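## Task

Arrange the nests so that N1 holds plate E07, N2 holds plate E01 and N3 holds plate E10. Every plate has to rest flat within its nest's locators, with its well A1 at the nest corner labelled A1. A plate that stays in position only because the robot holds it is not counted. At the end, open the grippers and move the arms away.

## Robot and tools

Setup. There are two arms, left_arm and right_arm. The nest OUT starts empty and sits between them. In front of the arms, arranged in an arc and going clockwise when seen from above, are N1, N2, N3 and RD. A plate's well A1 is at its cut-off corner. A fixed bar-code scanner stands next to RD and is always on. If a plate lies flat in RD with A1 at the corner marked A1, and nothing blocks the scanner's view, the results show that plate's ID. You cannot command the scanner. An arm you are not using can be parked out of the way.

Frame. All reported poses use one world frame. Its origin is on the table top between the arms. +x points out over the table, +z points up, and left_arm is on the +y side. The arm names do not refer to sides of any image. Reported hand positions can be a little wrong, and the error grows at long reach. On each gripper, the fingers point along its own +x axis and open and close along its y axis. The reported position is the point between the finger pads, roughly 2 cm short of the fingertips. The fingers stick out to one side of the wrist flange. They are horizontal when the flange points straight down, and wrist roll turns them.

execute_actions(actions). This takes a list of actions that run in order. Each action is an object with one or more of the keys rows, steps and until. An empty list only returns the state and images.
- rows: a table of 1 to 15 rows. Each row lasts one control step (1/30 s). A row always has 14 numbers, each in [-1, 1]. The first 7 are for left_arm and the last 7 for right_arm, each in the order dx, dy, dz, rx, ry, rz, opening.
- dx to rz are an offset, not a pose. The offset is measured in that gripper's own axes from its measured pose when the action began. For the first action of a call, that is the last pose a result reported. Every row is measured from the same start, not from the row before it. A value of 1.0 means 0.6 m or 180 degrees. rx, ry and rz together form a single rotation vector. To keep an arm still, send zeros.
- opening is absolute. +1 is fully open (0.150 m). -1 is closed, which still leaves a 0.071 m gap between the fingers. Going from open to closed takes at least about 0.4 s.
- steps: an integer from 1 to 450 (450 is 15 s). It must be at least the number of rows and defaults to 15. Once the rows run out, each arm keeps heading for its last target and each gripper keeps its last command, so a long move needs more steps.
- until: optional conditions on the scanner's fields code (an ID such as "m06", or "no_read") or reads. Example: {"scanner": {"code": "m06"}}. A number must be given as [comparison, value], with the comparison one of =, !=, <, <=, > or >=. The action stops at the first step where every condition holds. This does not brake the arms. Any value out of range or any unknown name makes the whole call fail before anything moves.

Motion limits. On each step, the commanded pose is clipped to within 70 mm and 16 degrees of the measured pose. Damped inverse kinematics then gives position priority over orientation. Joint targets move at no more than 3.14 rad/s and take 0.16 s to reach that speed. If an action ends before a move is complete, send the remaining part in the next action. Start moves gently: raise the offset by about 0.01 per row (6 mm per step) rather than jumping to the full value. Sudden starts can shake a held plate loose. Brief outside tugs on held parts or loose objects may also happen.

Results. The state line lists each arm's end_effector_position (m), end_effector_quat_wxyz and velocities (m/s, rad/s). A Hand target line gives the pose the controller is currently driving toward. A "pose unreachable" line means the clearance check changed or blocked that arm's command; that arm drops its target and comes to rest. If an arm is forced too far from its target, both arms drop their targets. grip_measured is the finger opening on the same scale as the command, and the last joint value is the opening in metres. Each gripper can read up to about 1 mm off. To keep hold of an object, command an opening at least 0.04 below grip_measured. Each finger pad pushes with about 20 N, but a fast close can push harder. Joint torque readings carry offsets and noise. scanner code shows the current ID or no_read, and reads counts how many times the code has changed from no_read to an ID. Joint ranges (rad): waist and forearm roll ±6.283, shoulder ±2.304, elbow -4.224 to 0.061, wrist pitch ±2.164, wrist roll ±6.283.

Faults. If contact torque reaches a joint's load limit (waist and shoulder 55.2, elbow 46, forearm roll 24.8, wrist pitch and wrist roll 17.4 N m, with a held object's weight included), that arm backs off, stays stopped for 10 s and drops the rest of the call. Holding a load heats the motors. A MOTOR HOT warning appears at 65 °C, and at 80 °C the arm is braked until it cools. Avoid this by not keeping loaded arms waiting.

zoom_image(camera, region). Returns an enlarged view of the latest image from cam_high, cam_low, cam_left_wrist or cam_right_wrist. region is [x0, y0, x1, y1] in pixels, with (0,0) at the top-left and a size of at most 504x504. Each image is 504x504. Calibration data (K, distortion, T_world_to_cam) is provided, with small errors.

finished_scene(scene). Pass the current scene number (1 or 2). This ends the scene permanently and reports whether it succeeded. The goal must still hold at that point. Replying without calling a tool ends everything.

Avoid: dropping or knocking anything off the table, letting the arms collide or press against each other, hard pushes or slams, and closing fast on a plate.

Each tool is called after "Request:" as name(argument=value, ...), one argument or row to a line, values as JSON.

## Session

Request:
execute_actions(
  actions=[],
)

Request:
zoom_image(
  camera="cam_high",
  region=[140,170,420,320],
)

Scene clock: 0.00 s.
left_arm: end_effector_position=(+0.4217, +0.5531, +0.3110) grip_measured=+0.99 end_effector_quat_wxyz=(+0.955, -0.046, +0.267, -0.124) end_effector_velocity=(+0.000, +0.000, +0.000) end_effector_angular_velocity=(+0.001, -0.001, +0.001) | right_arm: end_effector_position=(+0.0939, -0.6572, +0.2641) grip_measured=+0.99 end_effector_quat_wxyz=(+0.748, +0.007, +0.014, +0.664) end_effector_velocity=(+0.000, +0.000, +0.000) end_effector_angular_velocity=(+0.002, +0.000, -0.001)
Joint positions: left_arm=[ 0.236  0.071 -0.577  0.187 -1.177  0.515  0.149] | right_arm=[-1.464 -0.167 -0.536 -0.086 -0.365 -2.828  0.149]
Joint velocities: left_arm=[-0.     0.001 -0.    -0.     0.    -0.001  0.   ] | right_arm=[ 0.    -0.     0.     0.    -0.002  0.001  0.   ]
Joint torques (N m, as the arm reports them, + toward a larger angle): no reading
Hand target (left_arm): +0.422, +0.553, +0.311; +0.955, -0.046, +0.267, -0.124
Hand target (right_arm): +0.094, -0.657, +0.264; +0.748, +0.007, +0.014, +0.664
scanner: code=no_read reads=0
camera_calibration (this result's frames):
cam_left_wrist: T_world_to_cam=[[-0.0567106, -0.92683, 0.371175, 0.431773], [-0.993643, 0.0161821, -0.111409, 0.426131], [0.0972503, -0.375133, -0.921855, 0.548945], [0, 0, 0, 1]] pos_world=[0.394523, 0.599212, 0.39326]
cam_right_wrist: T_world_to_cam=[[0.990885, -0.123654, 0.0534414, -0.18628], [-0.0531606, -0.72347, -0.688306, -0.287748], [0.123775, 0.679191, -0.72345, 0.742794], [0, 0, 0, 1]] pos_world=[0.0773463, -0.735711, 0.34927]

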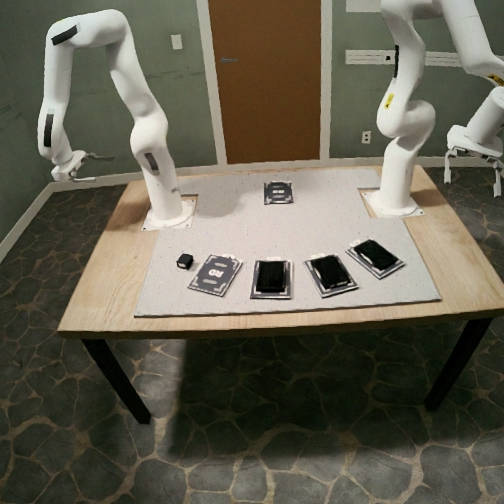

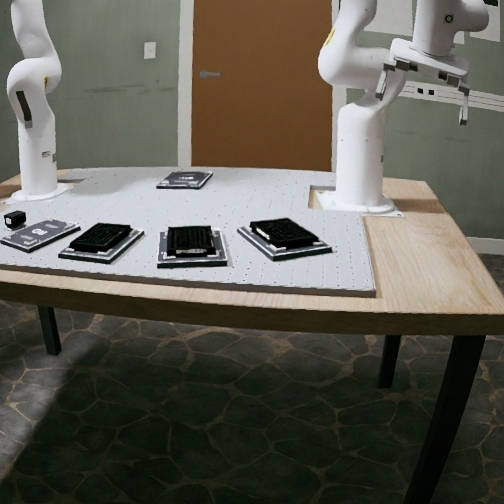

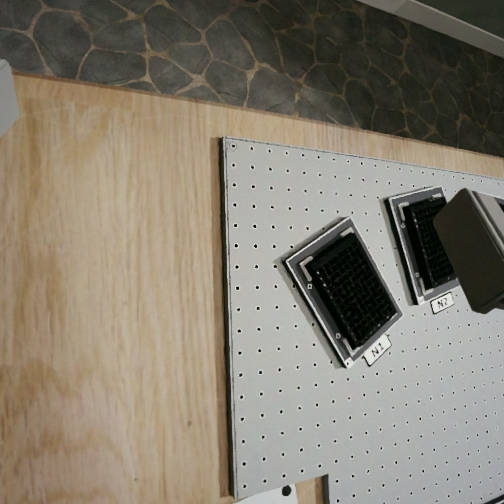

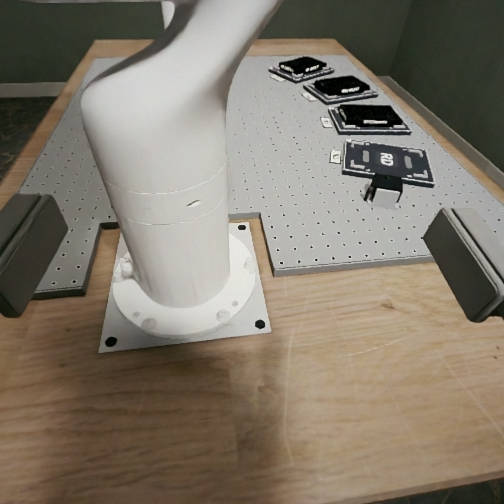

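Region (140, 170, 420, 320) of cam_high's 504x504 image, scaled by 1.800, with more detail than that image has; it fills the top 270 rows of this view, and the rest is white.

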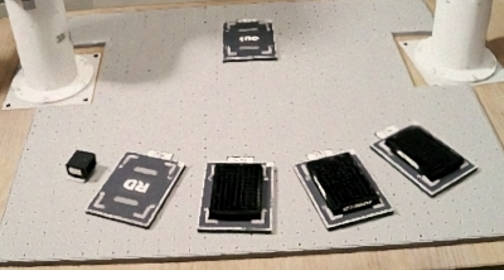

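Request:
zoom_image(
  camera="cam_right_wrist",
  region=[265,50,425,140],
)

Request:
zoom_image(
  camera="cam_low",
  region=[150,210,340,275],
)

Region (265, 50, 425, 140) of cam_right_wrist's 504x504 image, scaled by 3.150, with more detail than that image has; it fills the top 284 rows of this view, and the rest is white.

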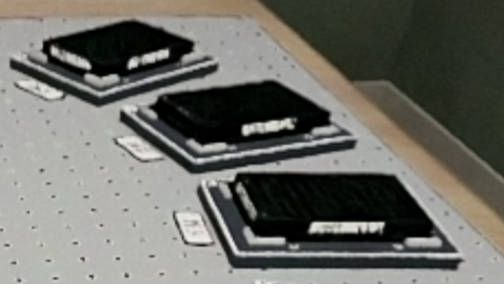

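Region (150, 210, 340, 275) of cam_low's 504x504 image, scaled by 2.653, with more detail than that image has; it fills the top 172 rows of this view, and the rest is white.

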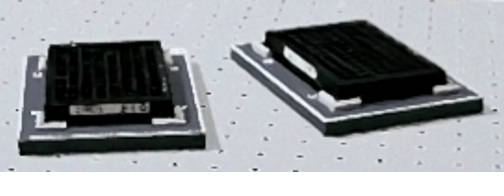

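Request:
execute_actions(
  actions=[
    {"rows":[[0.125,-0.615,-0.33,0.03,-0.172,0.08,0,0.167,-0.577,-0.03,-0.005,-0.01,-0.462,0]],"steps":45},
    {"rows":[[0,0,0,0,0,0.13,0,-0.13,0.85,-0.15,0,0,0,0]],"steps":45},
  ],
)

Scene clock: 7.67 s.
left_arm: end_effector_position=(+0.3033, +0.1720, +0.1620) grip_measured=+0.00 end_effector_quat_wxyz=(+0.979, -0.010, +0.007, +0.201) end_effector_velocity=(+0.000, -0.001, +0.001) end_effector_angular_velocity=(+0.026, -0.026, +0.003) | right_arm: end_effector_position=(+0.3721, -0.0887, +0.1532) grip_measured=+0.00 end_effector_quat_wxyz=(+0.999, +0.028, -0.042, +0.006) end_effector_velocity=(-0.001, +0.004, -0.001) end_effector_angular_velocity=(-0.015, -0.003, -0.001)
Joint positions: left_arm=[-1.377 -0.469 -0.574 -0.189 -0.09  -1.453  0.11 ] | right_arm=[ 1.105 -0.566 -0.639  1.272  0.053 -0.174  0.11 ]
Joint velocities: left_arm=[-0.013 -0.018 -0.011  0.387 -0.003 -0.402  0.   ] | right_arm=[ 0.01  -0.009 -0.015  0.381  0.004 -0.372  0.   ]
Joint torques (N m, as the arm reports them, + toward a larger angle): left_arm=[ -9.17  22.15 -14.8   -1.15  -0.2   -0.14] | right_arm=[ -2.68  30.67 -10.64  -0.37   0.81  -0.05]
Hand target (left_arm): +0.303, +0.172, +0.162; +0.979, -0.009, +0.006, +0.201
Hand target (right_arm): +0.372, -0.088, +0.153; +0.999, +0.028, -0.042, +0.006
Off the commanded pose (left_arm): 0.000 m, 0 deg.
Off the commanded pose (right_arm): 0.001 m, 2 deg.
scanner: code=no_read reads=0
camera_calibration (this result's frames):
cam_left_wrist: T_world_to_cam=[[0.391598, -0.875684, 0.28254, -0.00325097], [-0.644595, -0.480202, -0.594898, 0.355802], [0.656618, 0.0508371, -0.752508, 0.00984156], [0, 0, 0, 1]] pos_world=[0.224159, 0.16751, 0.21999]
cam_right_wrist: T_world_to_cam=[[0.000698465, -0.999681, 0.0252432, -0.0907322], [-0.654299, -0.0195466, -0.755983, 0.358498], [0.756235, -0.0159886, -0.654104, -0.065652], [0, 0, 0, 1]] pos_world=[0.284277, -0.0847455, 0.230365]

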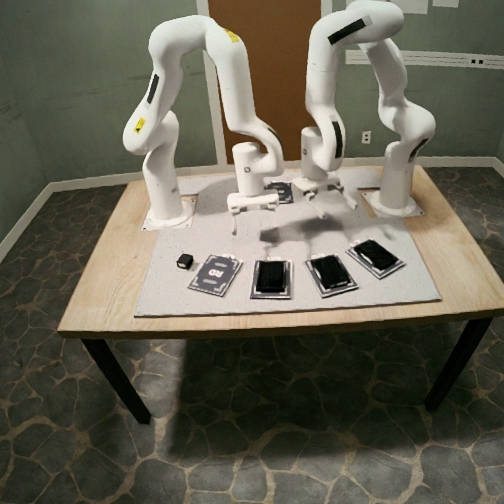

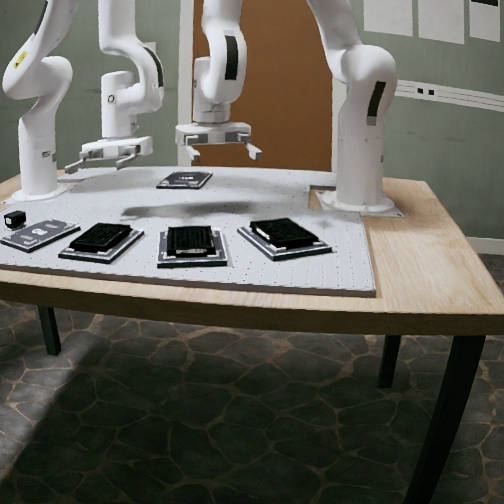

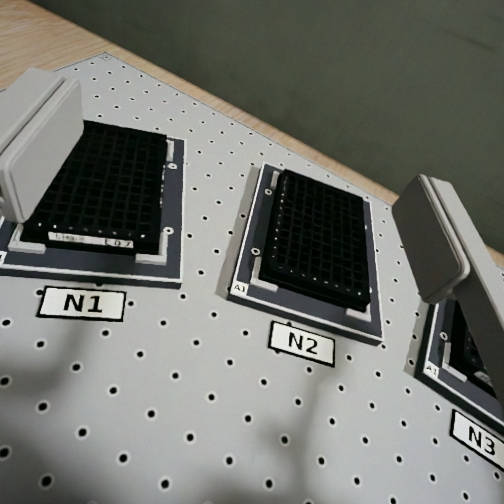

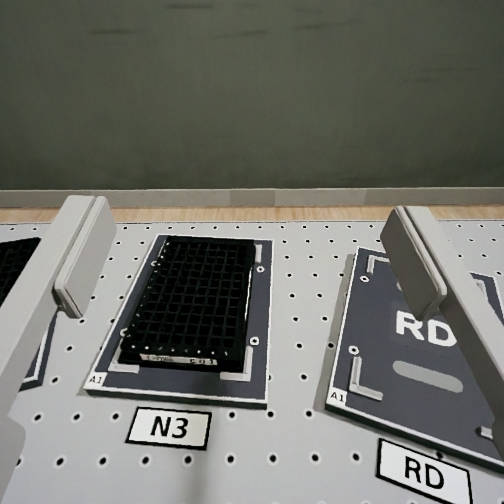

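Request:
execute_actions(
  actions=[
    {"rows":[[0.1,0.12,0,0.005,-0.006,-0.056,0,0,0,0,-0.018,0.027,-0.032,0]],"steps":15},
    {"rows":[[0,0,0,0,0,0,0,0.098,0.085,-0.055,0,0,0,0]],"steps":20},
  ],
)

Request:
zoom_image(
  camera="cam_left_wrist",
  region=[40,100,504,400],
)

Scene clock: 13.13 s.
left_arm: end_effector_position=(+0.3298, +0.2612, +0.1598) grip_measured=+0.00 end_effector_quat_wxyz=(+0.993, -0.001, -0.000, +0.115) end_effector_velocity=(+0.000, -0.000, -0.000) end_effector_angular_velocity=(+0.000, +0.000, -0.000) | right_arm: end_effector_position=(+0.4353, -0.0401, +0.1266) grip_measured=+0.00 end_effector_quat_wxyz=(+0.997, +0.062, -0.031, -0.032) end_effector_velocity=(+0.001, +0.000, -0.001) end_effector_angular_velocity=(+0.001, +0.002, -0.001)
Joint positions: left_arm=[-1.186 -0.359 -0.333  0.017  0.029 -1.292  0.11 ] | right_arm=[ 1.027 -0.722 -0.863  1.331 -0.005 -0.232  0.11 ]
Joint velocities: left_arm=[ 0.    -0.    -0.     0.002 -0.    -0.002 -0.   ] | right_arm=[-0.002 -0.002 -0.003 -0.053 -0.003  0.053  0.   ]
Joint torques (N m, as the arm reports them, + toward a larger angle): left_arm=[-10.63  18.03 -11.51  -0.59  -0.31  -0.28] | right_arm=[ -2.81  38.43 -11.68   0.19   0.72  -0.03]
Hand target (left_arm): +0.330, +0.261, +0.160; +0.993, -0.001, -0.000, +0.115
Hand target (right_arm): +0.435, -0.040, +0.126; +0.997, +0.062, -0.031, -0.032
Off the commanded pose (left_arm): 0.000 m, 0 deg.
Off the commanded pose (right_arm): 0.001 m, 2 deg.
scanner: code=no_read reads=0
camera_calibration (this result's frames):
cam_left_wrist: T_world_to_cam=[[0.228706, -0.935304, 0.269999, 0.136371], [-0.709508, -0.350048, -0.611609, 0.404586], [0.666553, -0.0516879, -0.743664, 0.00834037], [0, 0, 0, 1]] pos_world=[0.250309, 0.269604, 0.216831]
cam_right_wrist: T_world_to_cam=[[-0.0724652, -0.996353, -0.0450392, -0.000582512], [-0.67, 0.0820814, -0.737809, 0.389282], [0.738816, -0.0232892, -0.673505, -0.120326], [0, 0, 0, 1]] pos_world=[0.349676, -0.0353355, 0.206149]

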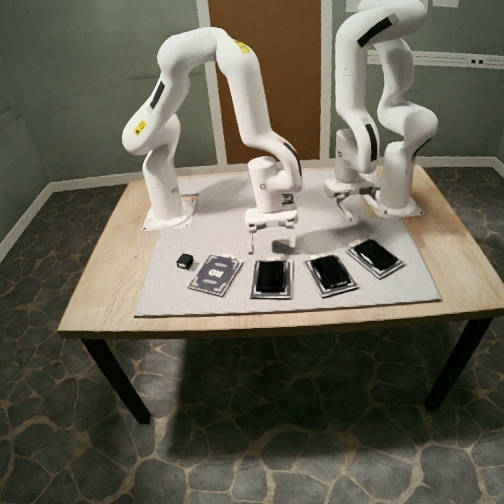

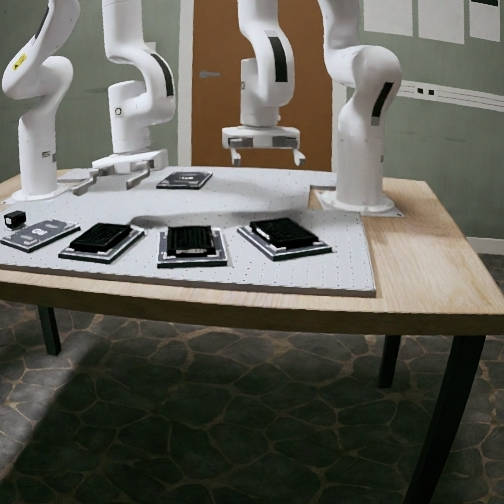

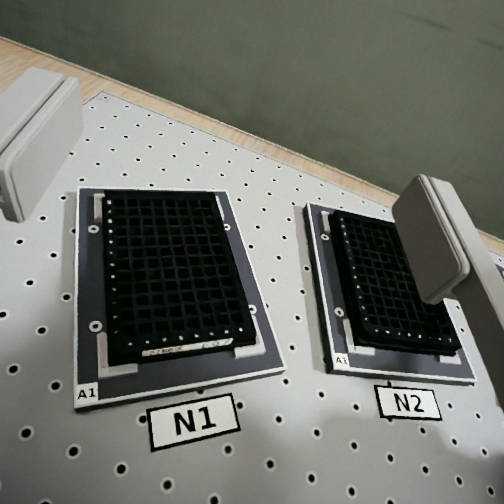

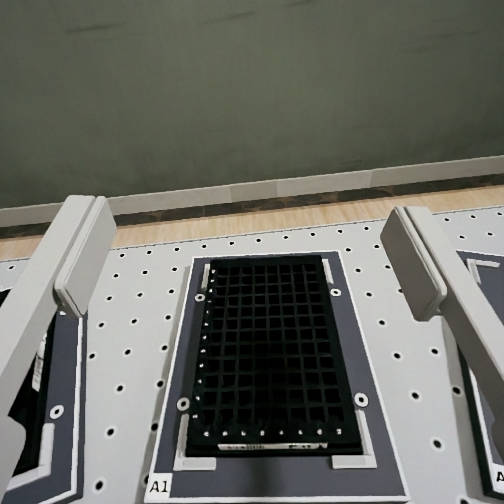

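Region (40, 100, 504, 400) of cam_left_wrist's 504x504 image, scaled by 1.086, with more detail than that image has; it fills the top 326 rows of this view, and the rest is white.

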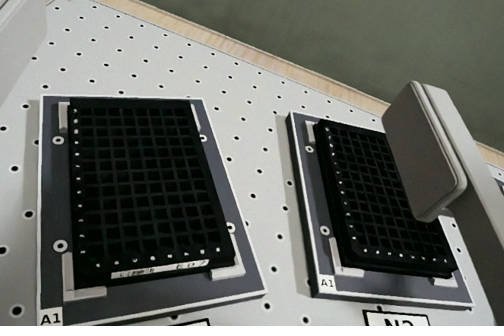

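Request:
execute_actions(
  actions=[
    {"rows":[[0,0,0,0,0,0,0,0,0,0,0.01,0.045,0,0]],"steps":12},
    {"rows":[[0,0,0,0,0,0,0,0,0,0,-0.05,-0.025,0,0]],"steps":30},
  ],
)

Scene clock: 18.17 s.
left_arm: end_effector_position=(+0.3298, +0.2612, +0.1598) grip_measured=+0.00 end_effector_quat_wxyz=(+0.993, -0.001, -0.000, +0.115) end_effector_velocity=(+0.000, -0.000, -0.000) end_effector_angular_velocity=(-0.000, -0.000, +0.001) | right_arm: end_effector_position=(+0.4351, -0.0406, +0.1261) grip_measured=+0.00 end_effector_quat_wxyz=(+0.999, +0.048, +0.003, -0.019) end_effector_velocity=(+0.000, -0.000, +0.000) end_effector_angular_velocity=(-0.094, +0.057, -0.013)
Joint positions: left_arm=[-1.186 -0.359 -0.333  0.017  0.029 -1.292  0.111] | right_arm=[ 1.009 -0.702 -0.867  0.562 -0.101  0.495  0.11 ]
Joint velocities: left_arm=[-0.    -0.    -0.     0.     0.    -0.001  0.   ] | right_arm=[ 0.002  0.    -0.043 -0.818 -0.127  0.837  0.   ]
Joint torques (N m, as the arm reports them, + toward a larger angle): left_arm=[-10.62  17.86 -11.71   0.33  -0.36  -0.4 ] | right_arm=[ -2.21  37.28 -11.63  -0.33   0.71   0.11]
Hand target (left_arm): +0.330, +0.261, +0.160; +0.993, -0.001, -0.000, +0.115
Hand target (right_arm): +0.435, -0.041, +0.126; +0.999, +0.043, +0.005, -0.019
Off the commanded pose (left_arm): 0.000 m, 0 deg.
Off the commanded pose (right_arm): 0.000 m, 5 deg.
scanner: code=no_read reads=0
camera_calibration (this result's frames):
cam_left_wrist: T_world_to_cam=[[0.228706, -0.935304, 0.269999, 0.13637], [-0.709508, -0.350049, -0.611607, 0.404586], [0.666552, -0.0516884, -0.743664, 0.00834098], [0, 0, 0, 1]] pos_world=[0.250309, 0.269604, 0.216831]
cam_right_wrist: T_world_to_cam=[[-0.0436742, -0.998962, -0.0129703, -0.0177936], [-0.720706, 0.0404944, -0.692058, 0.403458], [0.691864, -0.0208773, -0.721726, -0.0939265], [0, 0, 0, 1]] pos_world=[0.354981, -0.0360738, 0.211196]

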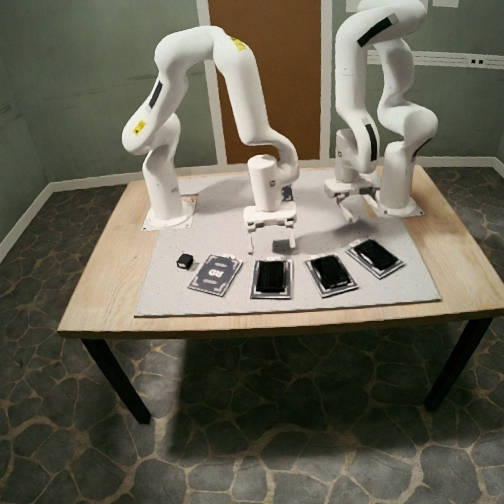

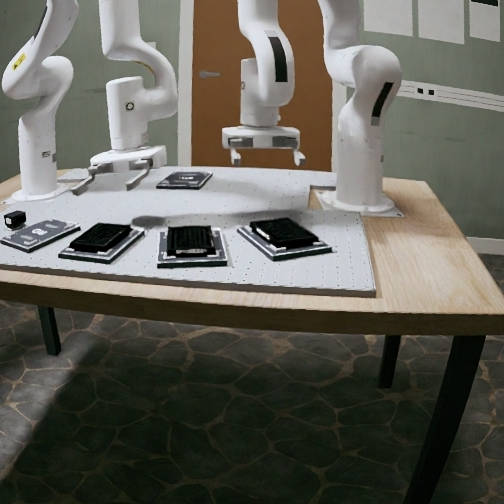

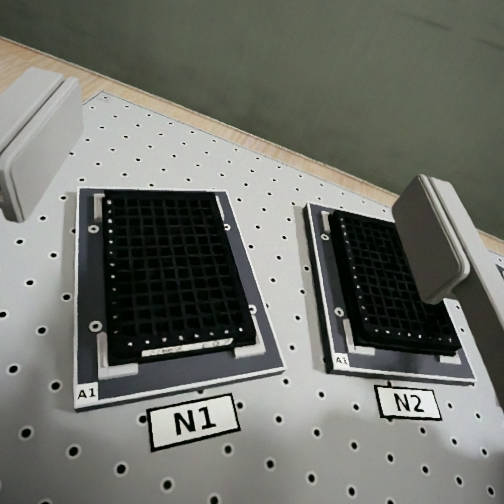

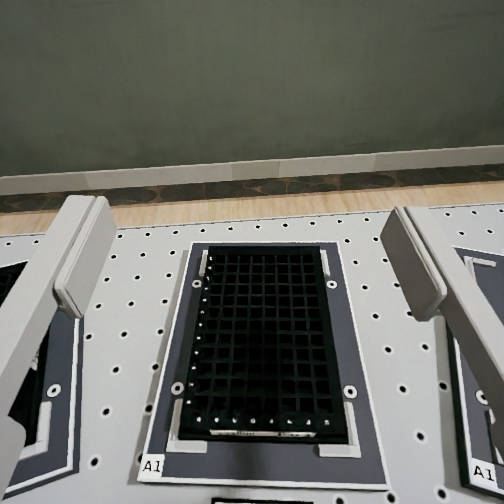

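Working; finish levelling.

Request:
execute_actions(
  actions=[
    {"rows":[[0,0,0,0,0,0,0,0,-0.006,0,-0.03,-0.002,-0.014,-0.2]],"steps":40},
  ],
)

Scene clock: 20.60 s.
left_arm: end_effector_position=(+0.3298, +0.2612, +0.1598) grip_measured=+0.00 end_effector_quat_wxyz=(+0.993, -0.001, -0.000, +0.115) end_effector_velocity=(-0.000, +0.000, -0.000) end_effector_angular_velocity=(+0.000, +0.000, +0.000) | right_arm: end_effector_position=(+0.4349, -0.0441, +0.1257) grip_measured=-0.20 end_effector_quat_wxyz=(+0.999, +0.001, +0.002, -0.041) end_effector_velocity=(+0.000, +0.000, +0.000) end_effector_angular_velocity=(+0.001, -0.001, -0.002)
Joint positions: left_arm=[-1.186 -0.359 -0.333  0.017  0.029 -1.292  0.11 ] | right_arm=[ 1.026 -0.721 -0.907  0.023 -0.186  1.092  0.103]
Joint velocities: left_arm=[-0.    -0.001 -0.    -0.    -0.    -0.     0.   ] | right_arm=[-0.    -0.    -0.001 -0.     0.     0.002  0.   ]
Joint torques (N m, as the arm reports them, + toward a larger angle): left_arm=[ -9.64  17.85 -11.13  -0.55  -0.22  -0.39] | right_arm=[ -3.2   38.01 -11.52  -0.24   0.58   0.07]
Hand target (left_arm): +0.330, +0.261, +0.160; +0.993, -0.001, -0.000, +0.115
Hand target (right_arm): +0.435, -0.044, +0.126; +0.999, +0.001, +0.002, -0.041
Off the commanded pose (left_arm): 0.000 m, 0 deg.
Off the commanded pose (right_arm): 0.000 m, 0 deg.
scanner: code=no_read reads=0
camera_calibration (this result's frames):
cam_left_wrist: T_world_to_cam=[[0.228706, -0.935304, 0.269999, 0.13637], [-0.709508, -0.350049, -0.611607, 0.404586], [0.666552, -0.0516884, -0.743664, 0.00834097], [0, 0, 0, 1]] pos_world=[0.250309, 0.269604, 0.216831]
cam_right_wrist: T_world_to_cam=[[-0.0870258, -0.992904, 0.0810419, -0.01401], [-0.720931, 0.00662654, -0.692976, 0.401898], [0.687521, -0.118732, -0.716392, -0.0972558], [0, 0, 0, 1]] pos_world=[0.355387, -0.0281212, 0.209968]

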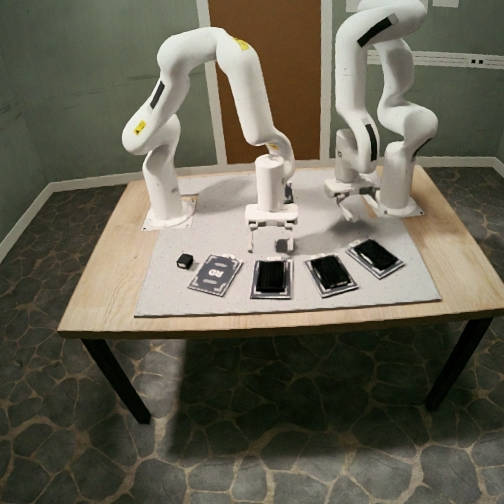

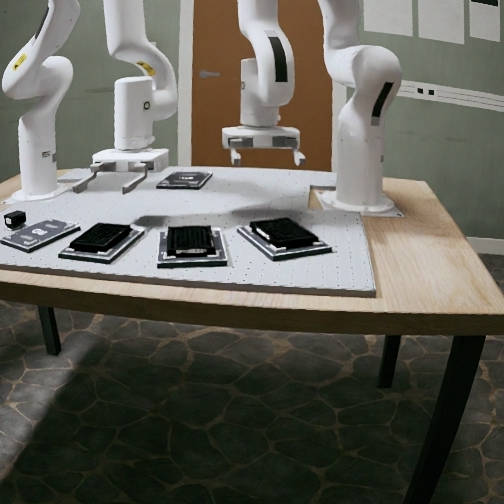

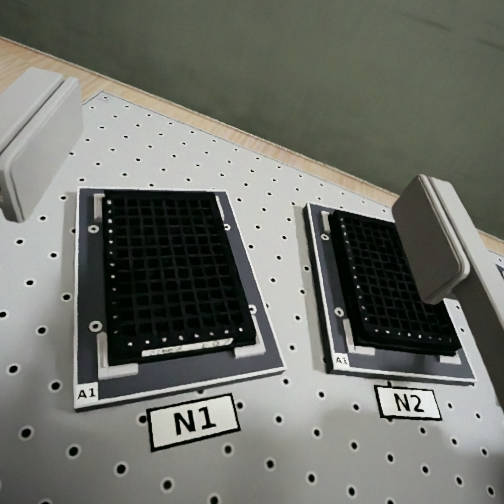

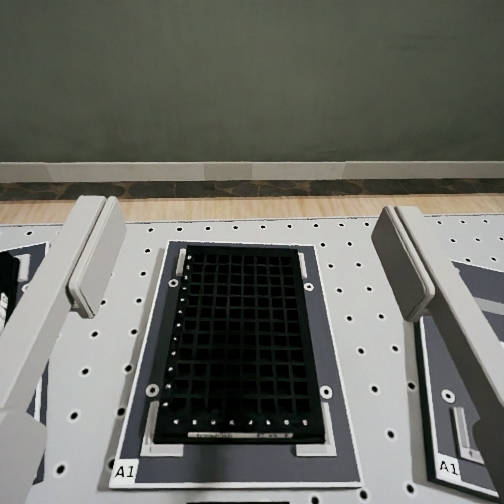

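Request:
execute_actions(
  actions=[
    {"rows":[[0,0,0,0,0,0,0,0.05,0,-0.1,0,-0.001,-0.004,-0.2]],"steps":18},
    {"rows":[[0,0,0,0,0,0,0,0,0,-0.025,0,0,0,-0.2],[0,0,0,0,0,0,0,0,0,-0.05,0,0,0,-0.2]],"steps":18},
    {"rows":[[0,0,0,0,0,0,0,0,0,0,0,0,0,-0.4],[0,0,0,0,0,0,0,0,0,0,0,0,0,-0.5],[0,0,0,0,0,0,0,0,0,0,0,0,0,-0.55],[0,0,0,0,0,0,0,0,0,0,0,0,0,-0.6],[0,0,0,0,0,0,0,0,0,0,0,0,0,-0.64],[0,0,0,0,0,0,0,0,0,0,0,0,0,-0.68],[0,0,0,0,0,0,0,0,0,0,0,0,0,-0.8]],"steps":14},
  ],
)

Scene clock: 24.80 s.
left_arm: end_effector_position=(+0.3298, +0.2612, +0.1598) grip_measured=+0.00 end_effector_quat_wxyz=(+0.993, -0.001, -0.000, +0.115) end_effector_velocity=(+0.000, +0.000, -0.000) end_effector_angular_velocity=(+0.000, +0.000, +0.002) | right_arm: end_effector_position=(+0.4646, -0.0461, +0.0361) grip_measured=-0.66 end_effector_quat_wxyz=(+0.999, +0.001, +0.000, -0.047) end_effector_velocity=(+0.000, -0.000, +0.000) end_effector_angular_velocity=(+0.000, -0.000, +0.001)
Joint positions: left_arm=[-1.186 -0.359 -0.333  0.017  0.029 -1.292  0.111] | right_arm=[ 0.975 -0.954 -1.028  0.017 -0.072  1.058  0.085]
Joint velocities: left_arm=[-0.    -0.    -0.001 -0.001 -0.    -0.001  0.   ] | right_arm=[-0.     0.     0.     0.     0.001 -0.001 -0.   ]
Joint torques (N m, as the arm reports them, + toward a larger angle): left_arm=[ -9.94  17.22 -11.63  -0.63  -0.2   -0.43] | right_arm=[-3.07 43.34 -9.55 -0.02  0.49  0.12]
Hand target (left_arm): +0.330, +0.261, +0.160; +0.993, -0.001, -0.000, +0.115
Hand target (right_arm): +0.465, -0.046, +0.036; +0.999, +0.001, +0.000, -0.047
Off the commanded pose (left_arm): 0.000 m, 0 deg.
Off the commanded pose (right_arm): 0.000 m, 0 deg.
scanner: code=no_read reads=0
camera_calibration (this result's frames):
cam_left_wrist: T_world_to_cam=[[0.228707, -0.935304, 0.269999, 0.13637], [-0.709508, -0.350049, -0.611607, 0.404586], [0.666552, -0.051688, -0.743664, 0.00834085], [0, 0, 0, 1]] pos_world=[0.250309, 0.269604, 0.216831]
cam_right_wrist: T_world_to_cam=[[-0.0995232, -0.991788, 0.0803198, -0.000274569], [-0.718211, 0.0157335, -0.695648, 0.36051], [0.688672, -0.12692, -0.713879, -0.183053], [0, 0, 0, 1]] pos_world=[0.384959, -0.0291774, 0.120132]

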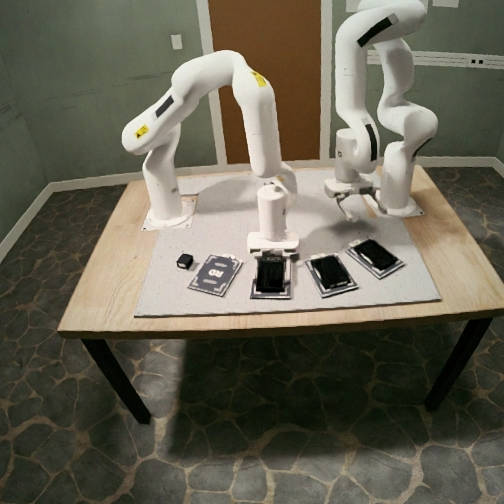

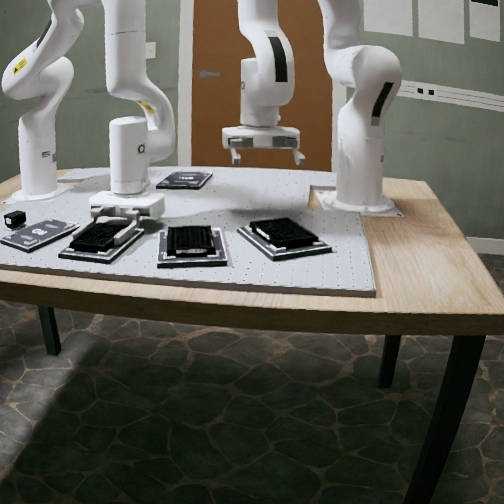

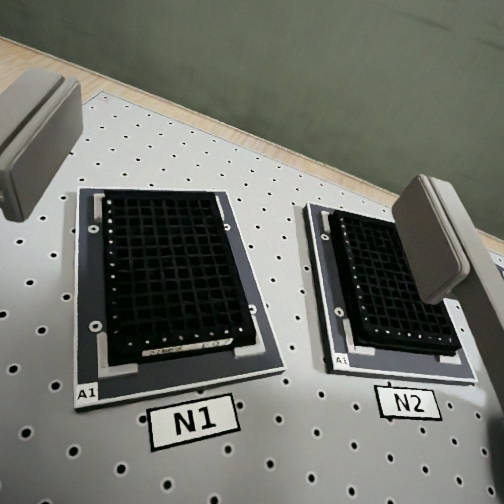

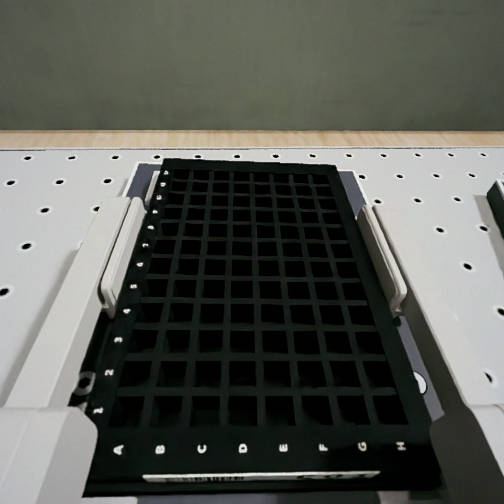

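Request:
execute_actions(
  actions=[
    {"rows":[[0,0,0,0,0,0,0,0,0,0.001,0,0,0,-0.8],[0,0,0,0,0,0,0,0,0,0.003,0,0,0,-0.8],[0,0,0,0,0,0,0,0,0,0.006,0,0,0,-0.8],[0,0,0,0,0,0,0,0,0,0.01,0,0,0,-0.8],[0,0,0,0,0,0,0,0,0,0.015,0,0,0,-0.8],[0,0,0,0,0,0,0,0,0,0.021,0,0,0,-0.8],[0,0,0,0,0,0,0,0,0,0.028,0,0,0,-0.8],[0,0,0,0,0,0,0,0,0,0.036,0,0,0,-0.8],[0,0,0,0,0,0,0,0,0,0.045,0,0,0,-0.8],[0,0,0,0,0,0,0,0,0,0.055,0,0,0,-0.8],[0,0,0,0,0,0,0,0,0,0.065,0,0,0,-0.8],[0,0,0,0,0,0,0,0,0,0.075,0,0,0,-0.8],[0,0,0,0,0,0,0,0,0,0.085,0,0,0,-0.8],[0,0,0,0,0,0,0,0,0,0.095,0,0,0,-0.8],[0,0,0,0,0,0,0,0,0,0.1,0,0,0,-0.8]],"steps":20},
    {"rows":[[0,0,0,0,0,0,0,0,-0.005,0,0,0,0,-0.8],[0,0,0,0,0,0,0,0,-0.014,0,0,0,0,-0.8],[0,0,0,0,0,0,0,0,-0.028,0,0,0,0,-0.8],[0,0,0,0,0,0,0,0,-0.045,0,0,0,0,-0.8],[0,0,0,0,0,0,0,0,-0.065,0,0,0,0,-0.8],[0,0,0,0,0,0,0,0,-0.09,0,0,0,0,-0.8],[0,0,0,0,0,0,0,0,-0.115,0,0,0,0,-0.8],[0,0,0,0,0,0,0,0,-0.14,0,0,0,0,-0.8],[0,0,0,0,0,0,0,0,-0.17,0,0,0,0,-0.8],[0,0,0,0,0,0,0,0,-0.2,0,0,0,0,-0.8],[0,0,0,0,0,0,0,0,-0.23,0,0,0,0,-0.8],[0.02,-0.06,0,0,0,0,-0.2,0,-0.27,0,0,0,0,-0.8],[0.04,-0.12,-0.02,0,0,0,-0.2,0,-0.32,0,0,0,0,-0.8],[0.07,-0.2,-0.04,0,0,0,-0.2,0,-0.4,0,0,0,0,-0.8],[0.094,-0.258,-0.067,0,0,-0.002,-0.2,0,-0.5,0,0,0,0,-0.8]],"steps":40},
  ],
)

Scene clock: 31.87 s.
left_arm: end_effector_position=(+0.4203, +0.1235, +0.1201) grip_measured=-0.20 end_effector_quat_wxyz=(+0.994, -0.001, -0.000, +0.112) end_effector_velocity=(+0.000, -0.000, -0.001) end_effector_angular_velocity=(-0.000, +0.001, +0.001) | right_arm: end_effector_position=(+0.4371, -0.3444, +0.0954) grip_measured=-0.66 end_effector_quat_wxyz=(+0.999, +0.001, -0.000, -0.046) end_effector_velocity=(+0.000, -0.001, +0.000) end_effector_angular_velocity=(-0.001, -0.001, -0.002)
Joint positions: left_arm=[-1.164 -0.68  -0.786 -0.002 -0.104 -1.246  0.103] | right_arm=[ 0.43  -0.611 -0.387 -0.01   0.226  0.539  0.085]
Joint velocities: left_arm=[ 0.    -0.002 -0.002 -0.006 -0.     0.005  0.   ] | right_arm=[-0.002  0.     0.001  0.007  0.001 -0.007 -0.   ]
Joint torques (N m, as the arm reports them, + toward a larger angle): left_arm=[-11.31  28.55 -14.65  -0.39  -0.42  -0.23] | right_arm=[-2.98 24.29 -5.19 -0.4   0.73  0.09]
Hand target (left_arm): +0.420, +0.123, +0.120; +0.994, -0.001, -0.000, +0.112
Hand target (right_arm): +0.437, -0.345, +0.095; +0.999, +0.001, -0.000, -0.047
Off the commanded pose (left_arm): 0.000 m, 0 deg.
Off the commanded pose (right_arm): 0.000 m, 0 deg.
scanner: code=no_read reads=0
camera_calibration (this result's frames):
cam_left_wrist: T_world_to_cam=[[0.222731, -0.936784, 0.269864, 0.000328589], [-0.711487, -0.345445, -0.611927, 0.396605], [0.666466, -0.05571, -0.743451, -0.0881031], [0, 0, 0, 1]] pos_world=[0.340824, 0.132405, 0.177104]
cam_right_wrist: T_world_to_cam=[[-0.0992685, -0.991882, 0.0794689, -0.303713], [-0.717661, 0.0160444, -0.696208, 0.386533], [0.689282, -0.126143, -0.713427, -0.159689], [0, 0, 0, 1]] pos_world=[0.357321, -0.327593, 0.179316]

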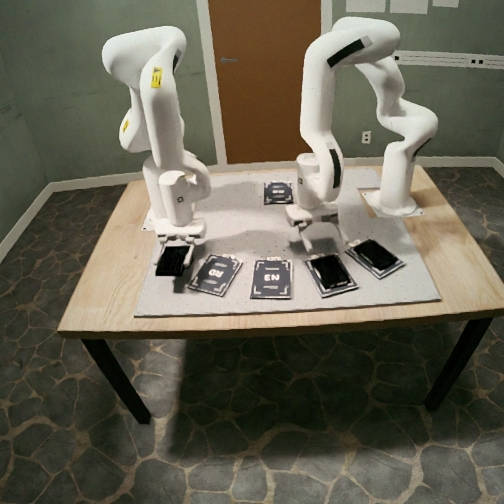

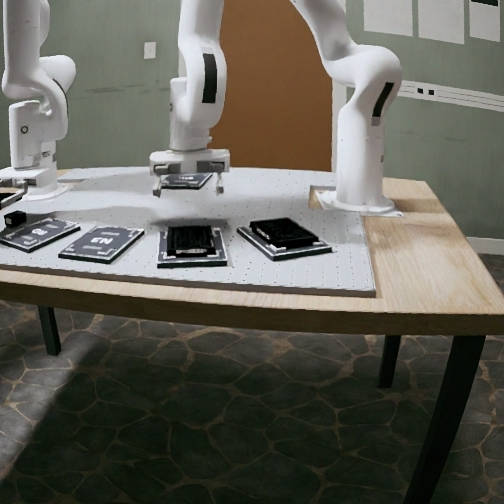

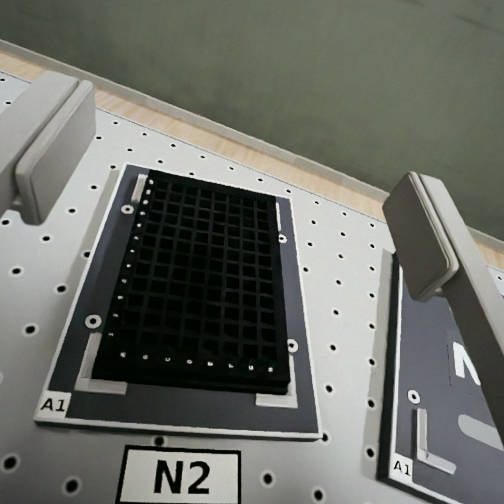

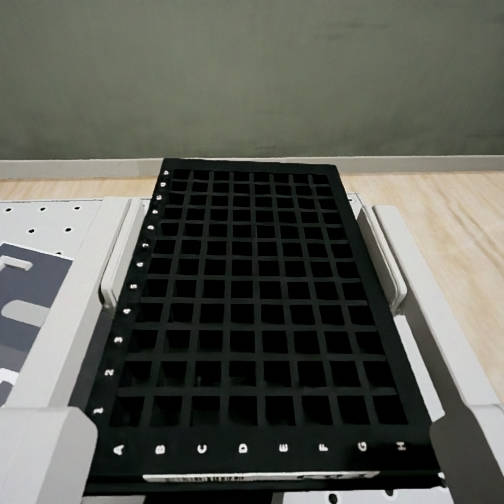

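Request:
execute_actions(
  actions=[
    {"rows":[[0.072,0,-0.09,0,0,0,-0.2,0,0,0,0,0,0,-0.8]],"steps":18},
    {"rows":[[0,0,-0.025,0,0,0,-0.2,0,0,0,0,0,0,-0.8],[0,0,-0.051,0,0,0,-0.2,0,0,0,0,0,0,-0.8]],"steps":18},
    {"rows":[[0,0,0,0,0,0,-0.4,0,0,0,0,0,0,-0.8],[0,0,0,0,0,0,-0.5,0,0,0,0,0,0,-0.8],[0,0,0,0,0,0,-0.55,0,0,0,0,0,0,-0.8],[0,0,0,0,0,0,-0.6,0,0,0,0,0,0,-0.8],[0,0,0,0,0,0,-0.63,0,0,0,0,0,0,-0.8],[0,0,0,0,0,0,-0.66,0,0,0,0,0,0,-0.8],[0,0,0,0,0,0,-0.7,0,0,0,0,0,0,-0.8],[0,0,0,0,0,0,-0.8,0,0,0,0,0,0,-0.8]],"steps":14},
  ],
)

Scene clock: 36.47 s.
left_arm: end_effector_position=(+0.4622, +0.1343, +0.0358) grip_measured=-0.64 end_effector_quat_wxyz=(+0.993, -0.001, -0.000, +0.114) end_effector_velocity=(+0.000, -0.001, +0.000) end_effector_angular_velocity=(-0.003, -0.002, +0.005) | right_arm: end_effector_position=(+0.4371, -0.3444, +0.0954) grip_measured=-0.66 end_effector_quat_wxyz=(+0.999, +0.001, -0.000, -0.046) end_effector_velocity=(-0.000, -0.000, +0.000) end_effector_angular_velocity=(-0.000, +0.000, +0.000)
Joint positions: left_arm=[-1.074 -0.913 -0.904  0.011  0.01  -1.174  0.085] | right_arm=[ 0.43  -0.611 -0.387 -0.01   0.226  0.539  0.085]
Joint velocities: left_arm=[-0.002 -0.001 -0.002  0.017  0.002 -0.024 -0.   ] | right_arm=[ 0.     0.001  0.001  0.    -0.    -0.    -0.   ]
Joint torques (N m, as the arm reports them, + toward a larger angle): left_arm=[-21.02  27.57 -19.41   4.08   1.12   4.63] | right_arm=[-2.47 23.77 -5.57 -0.32  0.66  0.09]
Hand target (left_arm): +0.463, +0.133, +0.036; +0.994, -0.001, -0.001, +0.111
Hand target (right_arm): +0.437, -0.344, +0.095; +0.999, +0.001, -0.000, -0.046
Off the commanded pose (left_arm): 0.002 m, 0 deg.
Off the commanded pose (right_arm): 0.000 m, 0 deg.
scanner: code=no_read reads=0
camera_calibration (this result's frames):
cam_left_wrist: T_world_to_cam=[[0.228212, -0.935777, 0.268775, 0.0212448], [-0.709779, -0.348868, -0.611969, 0.378203], [0.666433, -0.0511122, -0.743811, -0.178749], [0, 0, 0, 1]] pos_world=[0.382716, 0.142687, 0.092783]
cam_right_wrist: T_world_to_cam=[[-0.0992697, -0.991882, 0.0794694, -0.303712], [-0.717661, 0.016045, -0.696208, 0.386533], [0.689281, -0.126144, -0.713428, -0.159689], [0, 0, 0, 1]] pos_world=[0.357321, -0.327593, 0.179316]

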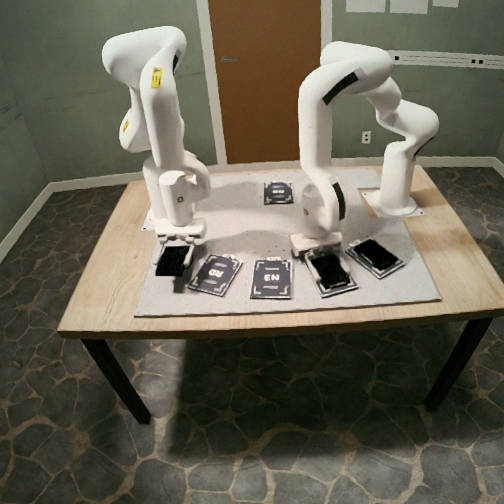

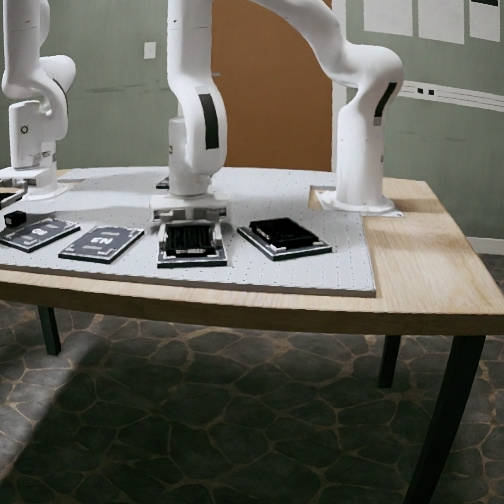

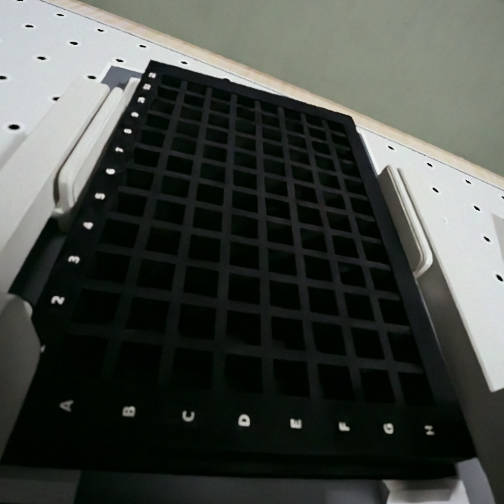

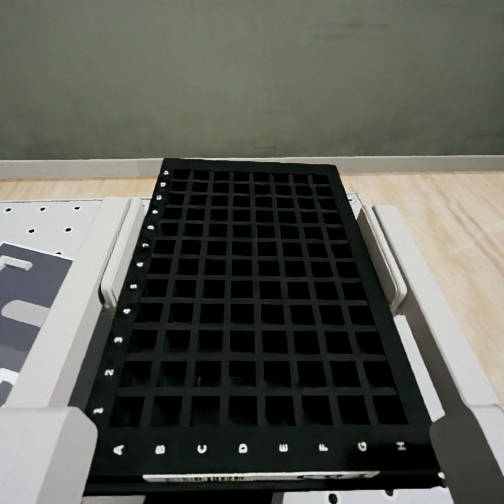

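Request:
execute_actions(
  actions=[
    {"rows":[[0,0.0025,0,0,0,0,-0.45,0,0,0,0,0,0,-0.8]],"steps":10},
    {"rows":[[0,0,0,0,0,0,-0.55,0,0,0,0,0,0,-0.8],[0,0,0,0,0,0,-0.6,0,0,0,0,0,0,-0.8],[0,0,0,0,0,0,-0.63,0,0,0,0,0,0,-0.8],[0,0,0,0,0,0,-0.66,0,0,0,0,0,0,-0.8],[0,0,0,0,0,0,-0.7,0,0,0,0,0,0,-0.8],[0,0,0,0,0,0,-0.8,0,0,0,0,0,0,-0.8]],"steps":12},
    {"rows":[[0,0,0.001,0,0,0,-0.8,0,0,0,0,0,0,-0.8],[0,0,0.003,0,0,0,-0.8,0,0,0,0,0,0,-0.8],[0,0,0.006,0,0,0,-0.8,0,0,0,0,0,0,-0.8],[0,0,0.01,0,0,0,-0.8,0,0,0,0,0,0,-0.8],[0,0,0.015,0,0,0,-0.8,0,0,0,0,0,0,-0.8],[0,0,0.021,0,0,0,-0.8,0,0,0,0,0,0,-0.8],[0,0,0.028,0,0,0,-0.8,0,0,0,0,0,0,-0.8],[0,0,0.035,0,0,0,-0.8,0,0,0,0,0,0,-0.8],[0,0,0.04,0,0,0,-0.8,0,0,0,0,0,0,-0.8]],"steps":16},
    {"rows":[[-0.001,-0.005,0,0,0,-0.002,-0.8,0,0,0,0,0,0,-0.8],[-0.003,-0.015,0,0,0,-0.005,-0.8,0,0,0,0,0,0,-0.8],[-0.006,-0.03,0,0,0,-0.01,-0.8,0,0,0,0,0,0,-0.8],[-0.01,-0.05,0,0,0,-0.017,-0.8,0,0,0,0,0,0,-0.8],[-0.015,-0.075,0,0,0,-0.025,-0.8,0,0,0,0,0,0,-0.8],[-0.02,-0.1,0,0,0,-0.034,-0.8,0,0,0,0,0,0,-0.8],[-0.025,-0.125,0,0,0,-0.042,-0.8,0,0,0,0,0,0,-0.8],[-0.03,-0.15,0,0,0,-0.05,-0.8,0,0,0,0,0,0,-0.8],[-0.035,-0.175,0,0,0,-0.059,-0.8,0,0,0,0,0,0,-0.8],[-0.04,-0.2,0,0,0,-0.067,-0.8,0,0,0,0,0,0,-0.8],[-0.045,-0.225,0,0,0,-0.076,-0.8,0,0,0,0,0,0,-0.8],[-0.05,-0.25,0,0,0,-0.084,-0.8,0,0,0,0,0,0,-0.8],[-0.054,-0.27,0,0,0,-0.091,-0.8,0,0,0,0,0,0,-0.8],[-0.057,-0.287,0,0,0,-0.097,-0.8,0,0,0,0,0,0,-0.8],[-0.06,-0.299,0,0,0,-0.101,-0.8,0,0,0,0,0,0,-0.8]],"steps":28},
    {"rows":[[0,0,-0.003,0,0,0,-0.8,0,0,0,0,0,0,-0.8],[0,0,-0.008,0,0,0,-0.8,0,0,0,0,0,0,-0.8],[0,0,-0.014,0,0,0,-0.8,0,0,0,0,0,0,-0.8],[0,0,-0.02,0,0,0,-0.8,0,0,0,0,0,0,-0.8],[0,0,-0.026,0,0,0,-0.8,0,0,0,0,0,0,-0.8]],"steps":12},
  ],
)

Request:
zoom_image(
  camera="cam_high",
  region=[230,235,320,310],
)

Scene clock: 47.57 s.
left_arm: end_effector_position=(+0.4678, -0.0479, +0.0451) grip_measured=-0.64 end_effector_quat_wxyz=(+0.999, -0.001, -0.001, -0.045) end_effector_velocity=(+0.002, -0.004, +0.004) end_effector_angular_velocity=(-0.009, -0.005, -0.002) | right_arm: end_effector_position=(+0.4371, -0.3444, +0.0954) grip_measured=-0.66 end_effector_quat_wxyz=(+0.999, +0.001, -0.000, -0.046) end_effector_velocity=(+0.000, -0.000, +0.000) end_effector_angular_velocity=(+0.000, -0.001, -0.002)
Joint positions: left_arm=[-1.212 -1.02  -1.236  0.004 -0.212 -0.987  0.085] | right_arm=[ 0.43  -0.611 -0.387 -0.01   0.226  0.539  0.085]
Joint velocities: left_arm=[-0.     0.003 -0.005  0.001  0.001  0.001  0.   ] | right_arm=[-0.001  0.    -0.    -0.     0.     0.001  0.   ]
Joint torques (N m, as the arm reports them, + toward a larger angle): left_arm=[-10.54  32.86 -16.22  -0.18  -0.32  -0.35] | right_arm=[-2.49 24.08 -5.5  -0.17  0.74  0.07]
Hand target (left_arm): +0.468, -0.048, +0.045; +0.999, -0.001, -0.001, -0.045
Hand target (right_arm): +0.437, -0.344, +0.095; +0.999, +0.001, -0.000, -0.046
Off the commanded pose (left_arm): 0.000 m, 0 deg.
Off the commanded pose (right_arm): 0.000 m, 0 deg.
scanner: code=no_read reads=0
camera_calibration (this result's frames):
cam_left_wrist: T_world_to_cam=[[-0.0771936, -0.959817, 0.269803, -0.0113699], [-0.782035, -0.109566, -0.613527, 0.369611], [0.618435, -0.258356, -0.742153, -0.172425], [0, 0, 0, 1]] pos_world=[0.394805, -0.0149632, 0.101869]
cam_right_wrist: T_world_to_cam=[[-0.0992697, -0.991882, 0.0794694, -0.303712], [-0.717661, 0.016045, -0.696208, 0.386533], [0.689281, -0.126144, -0.713428, -0.159689], [0, 0, 0, 1]] pos_world=[0.357321, -0.327593, 0.179316]

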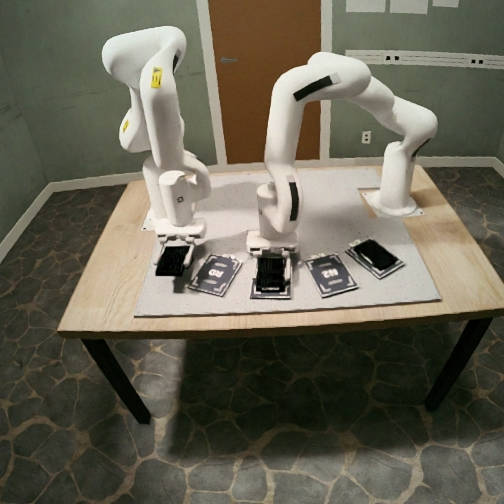

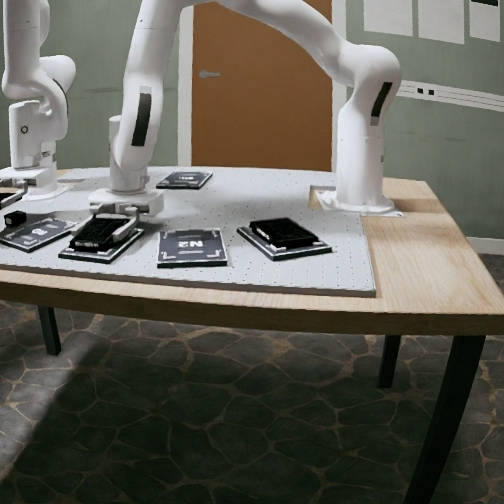

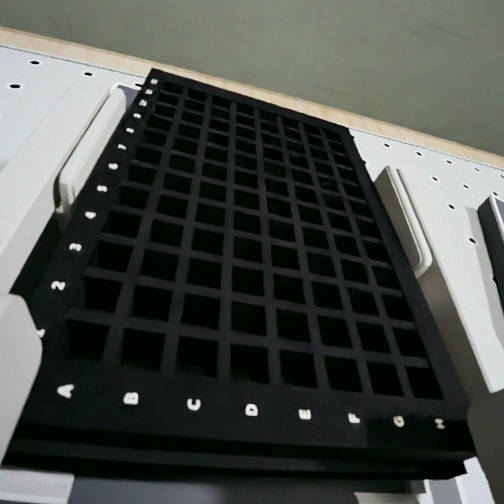

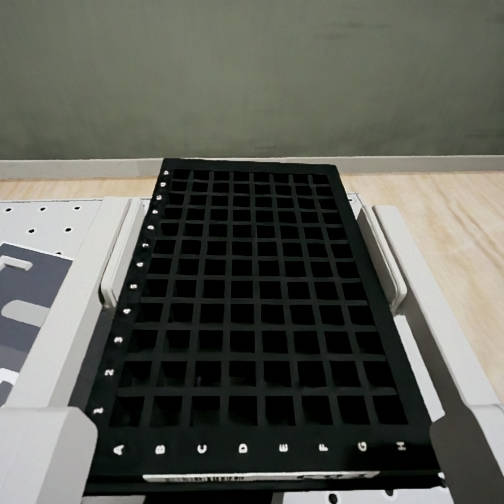

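Region (230, 235, 320, 310) of cam_high's 504x504 image, scaled by 5.600, with more detail than that image has.

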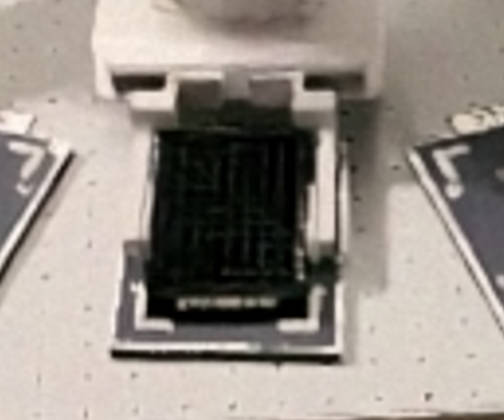

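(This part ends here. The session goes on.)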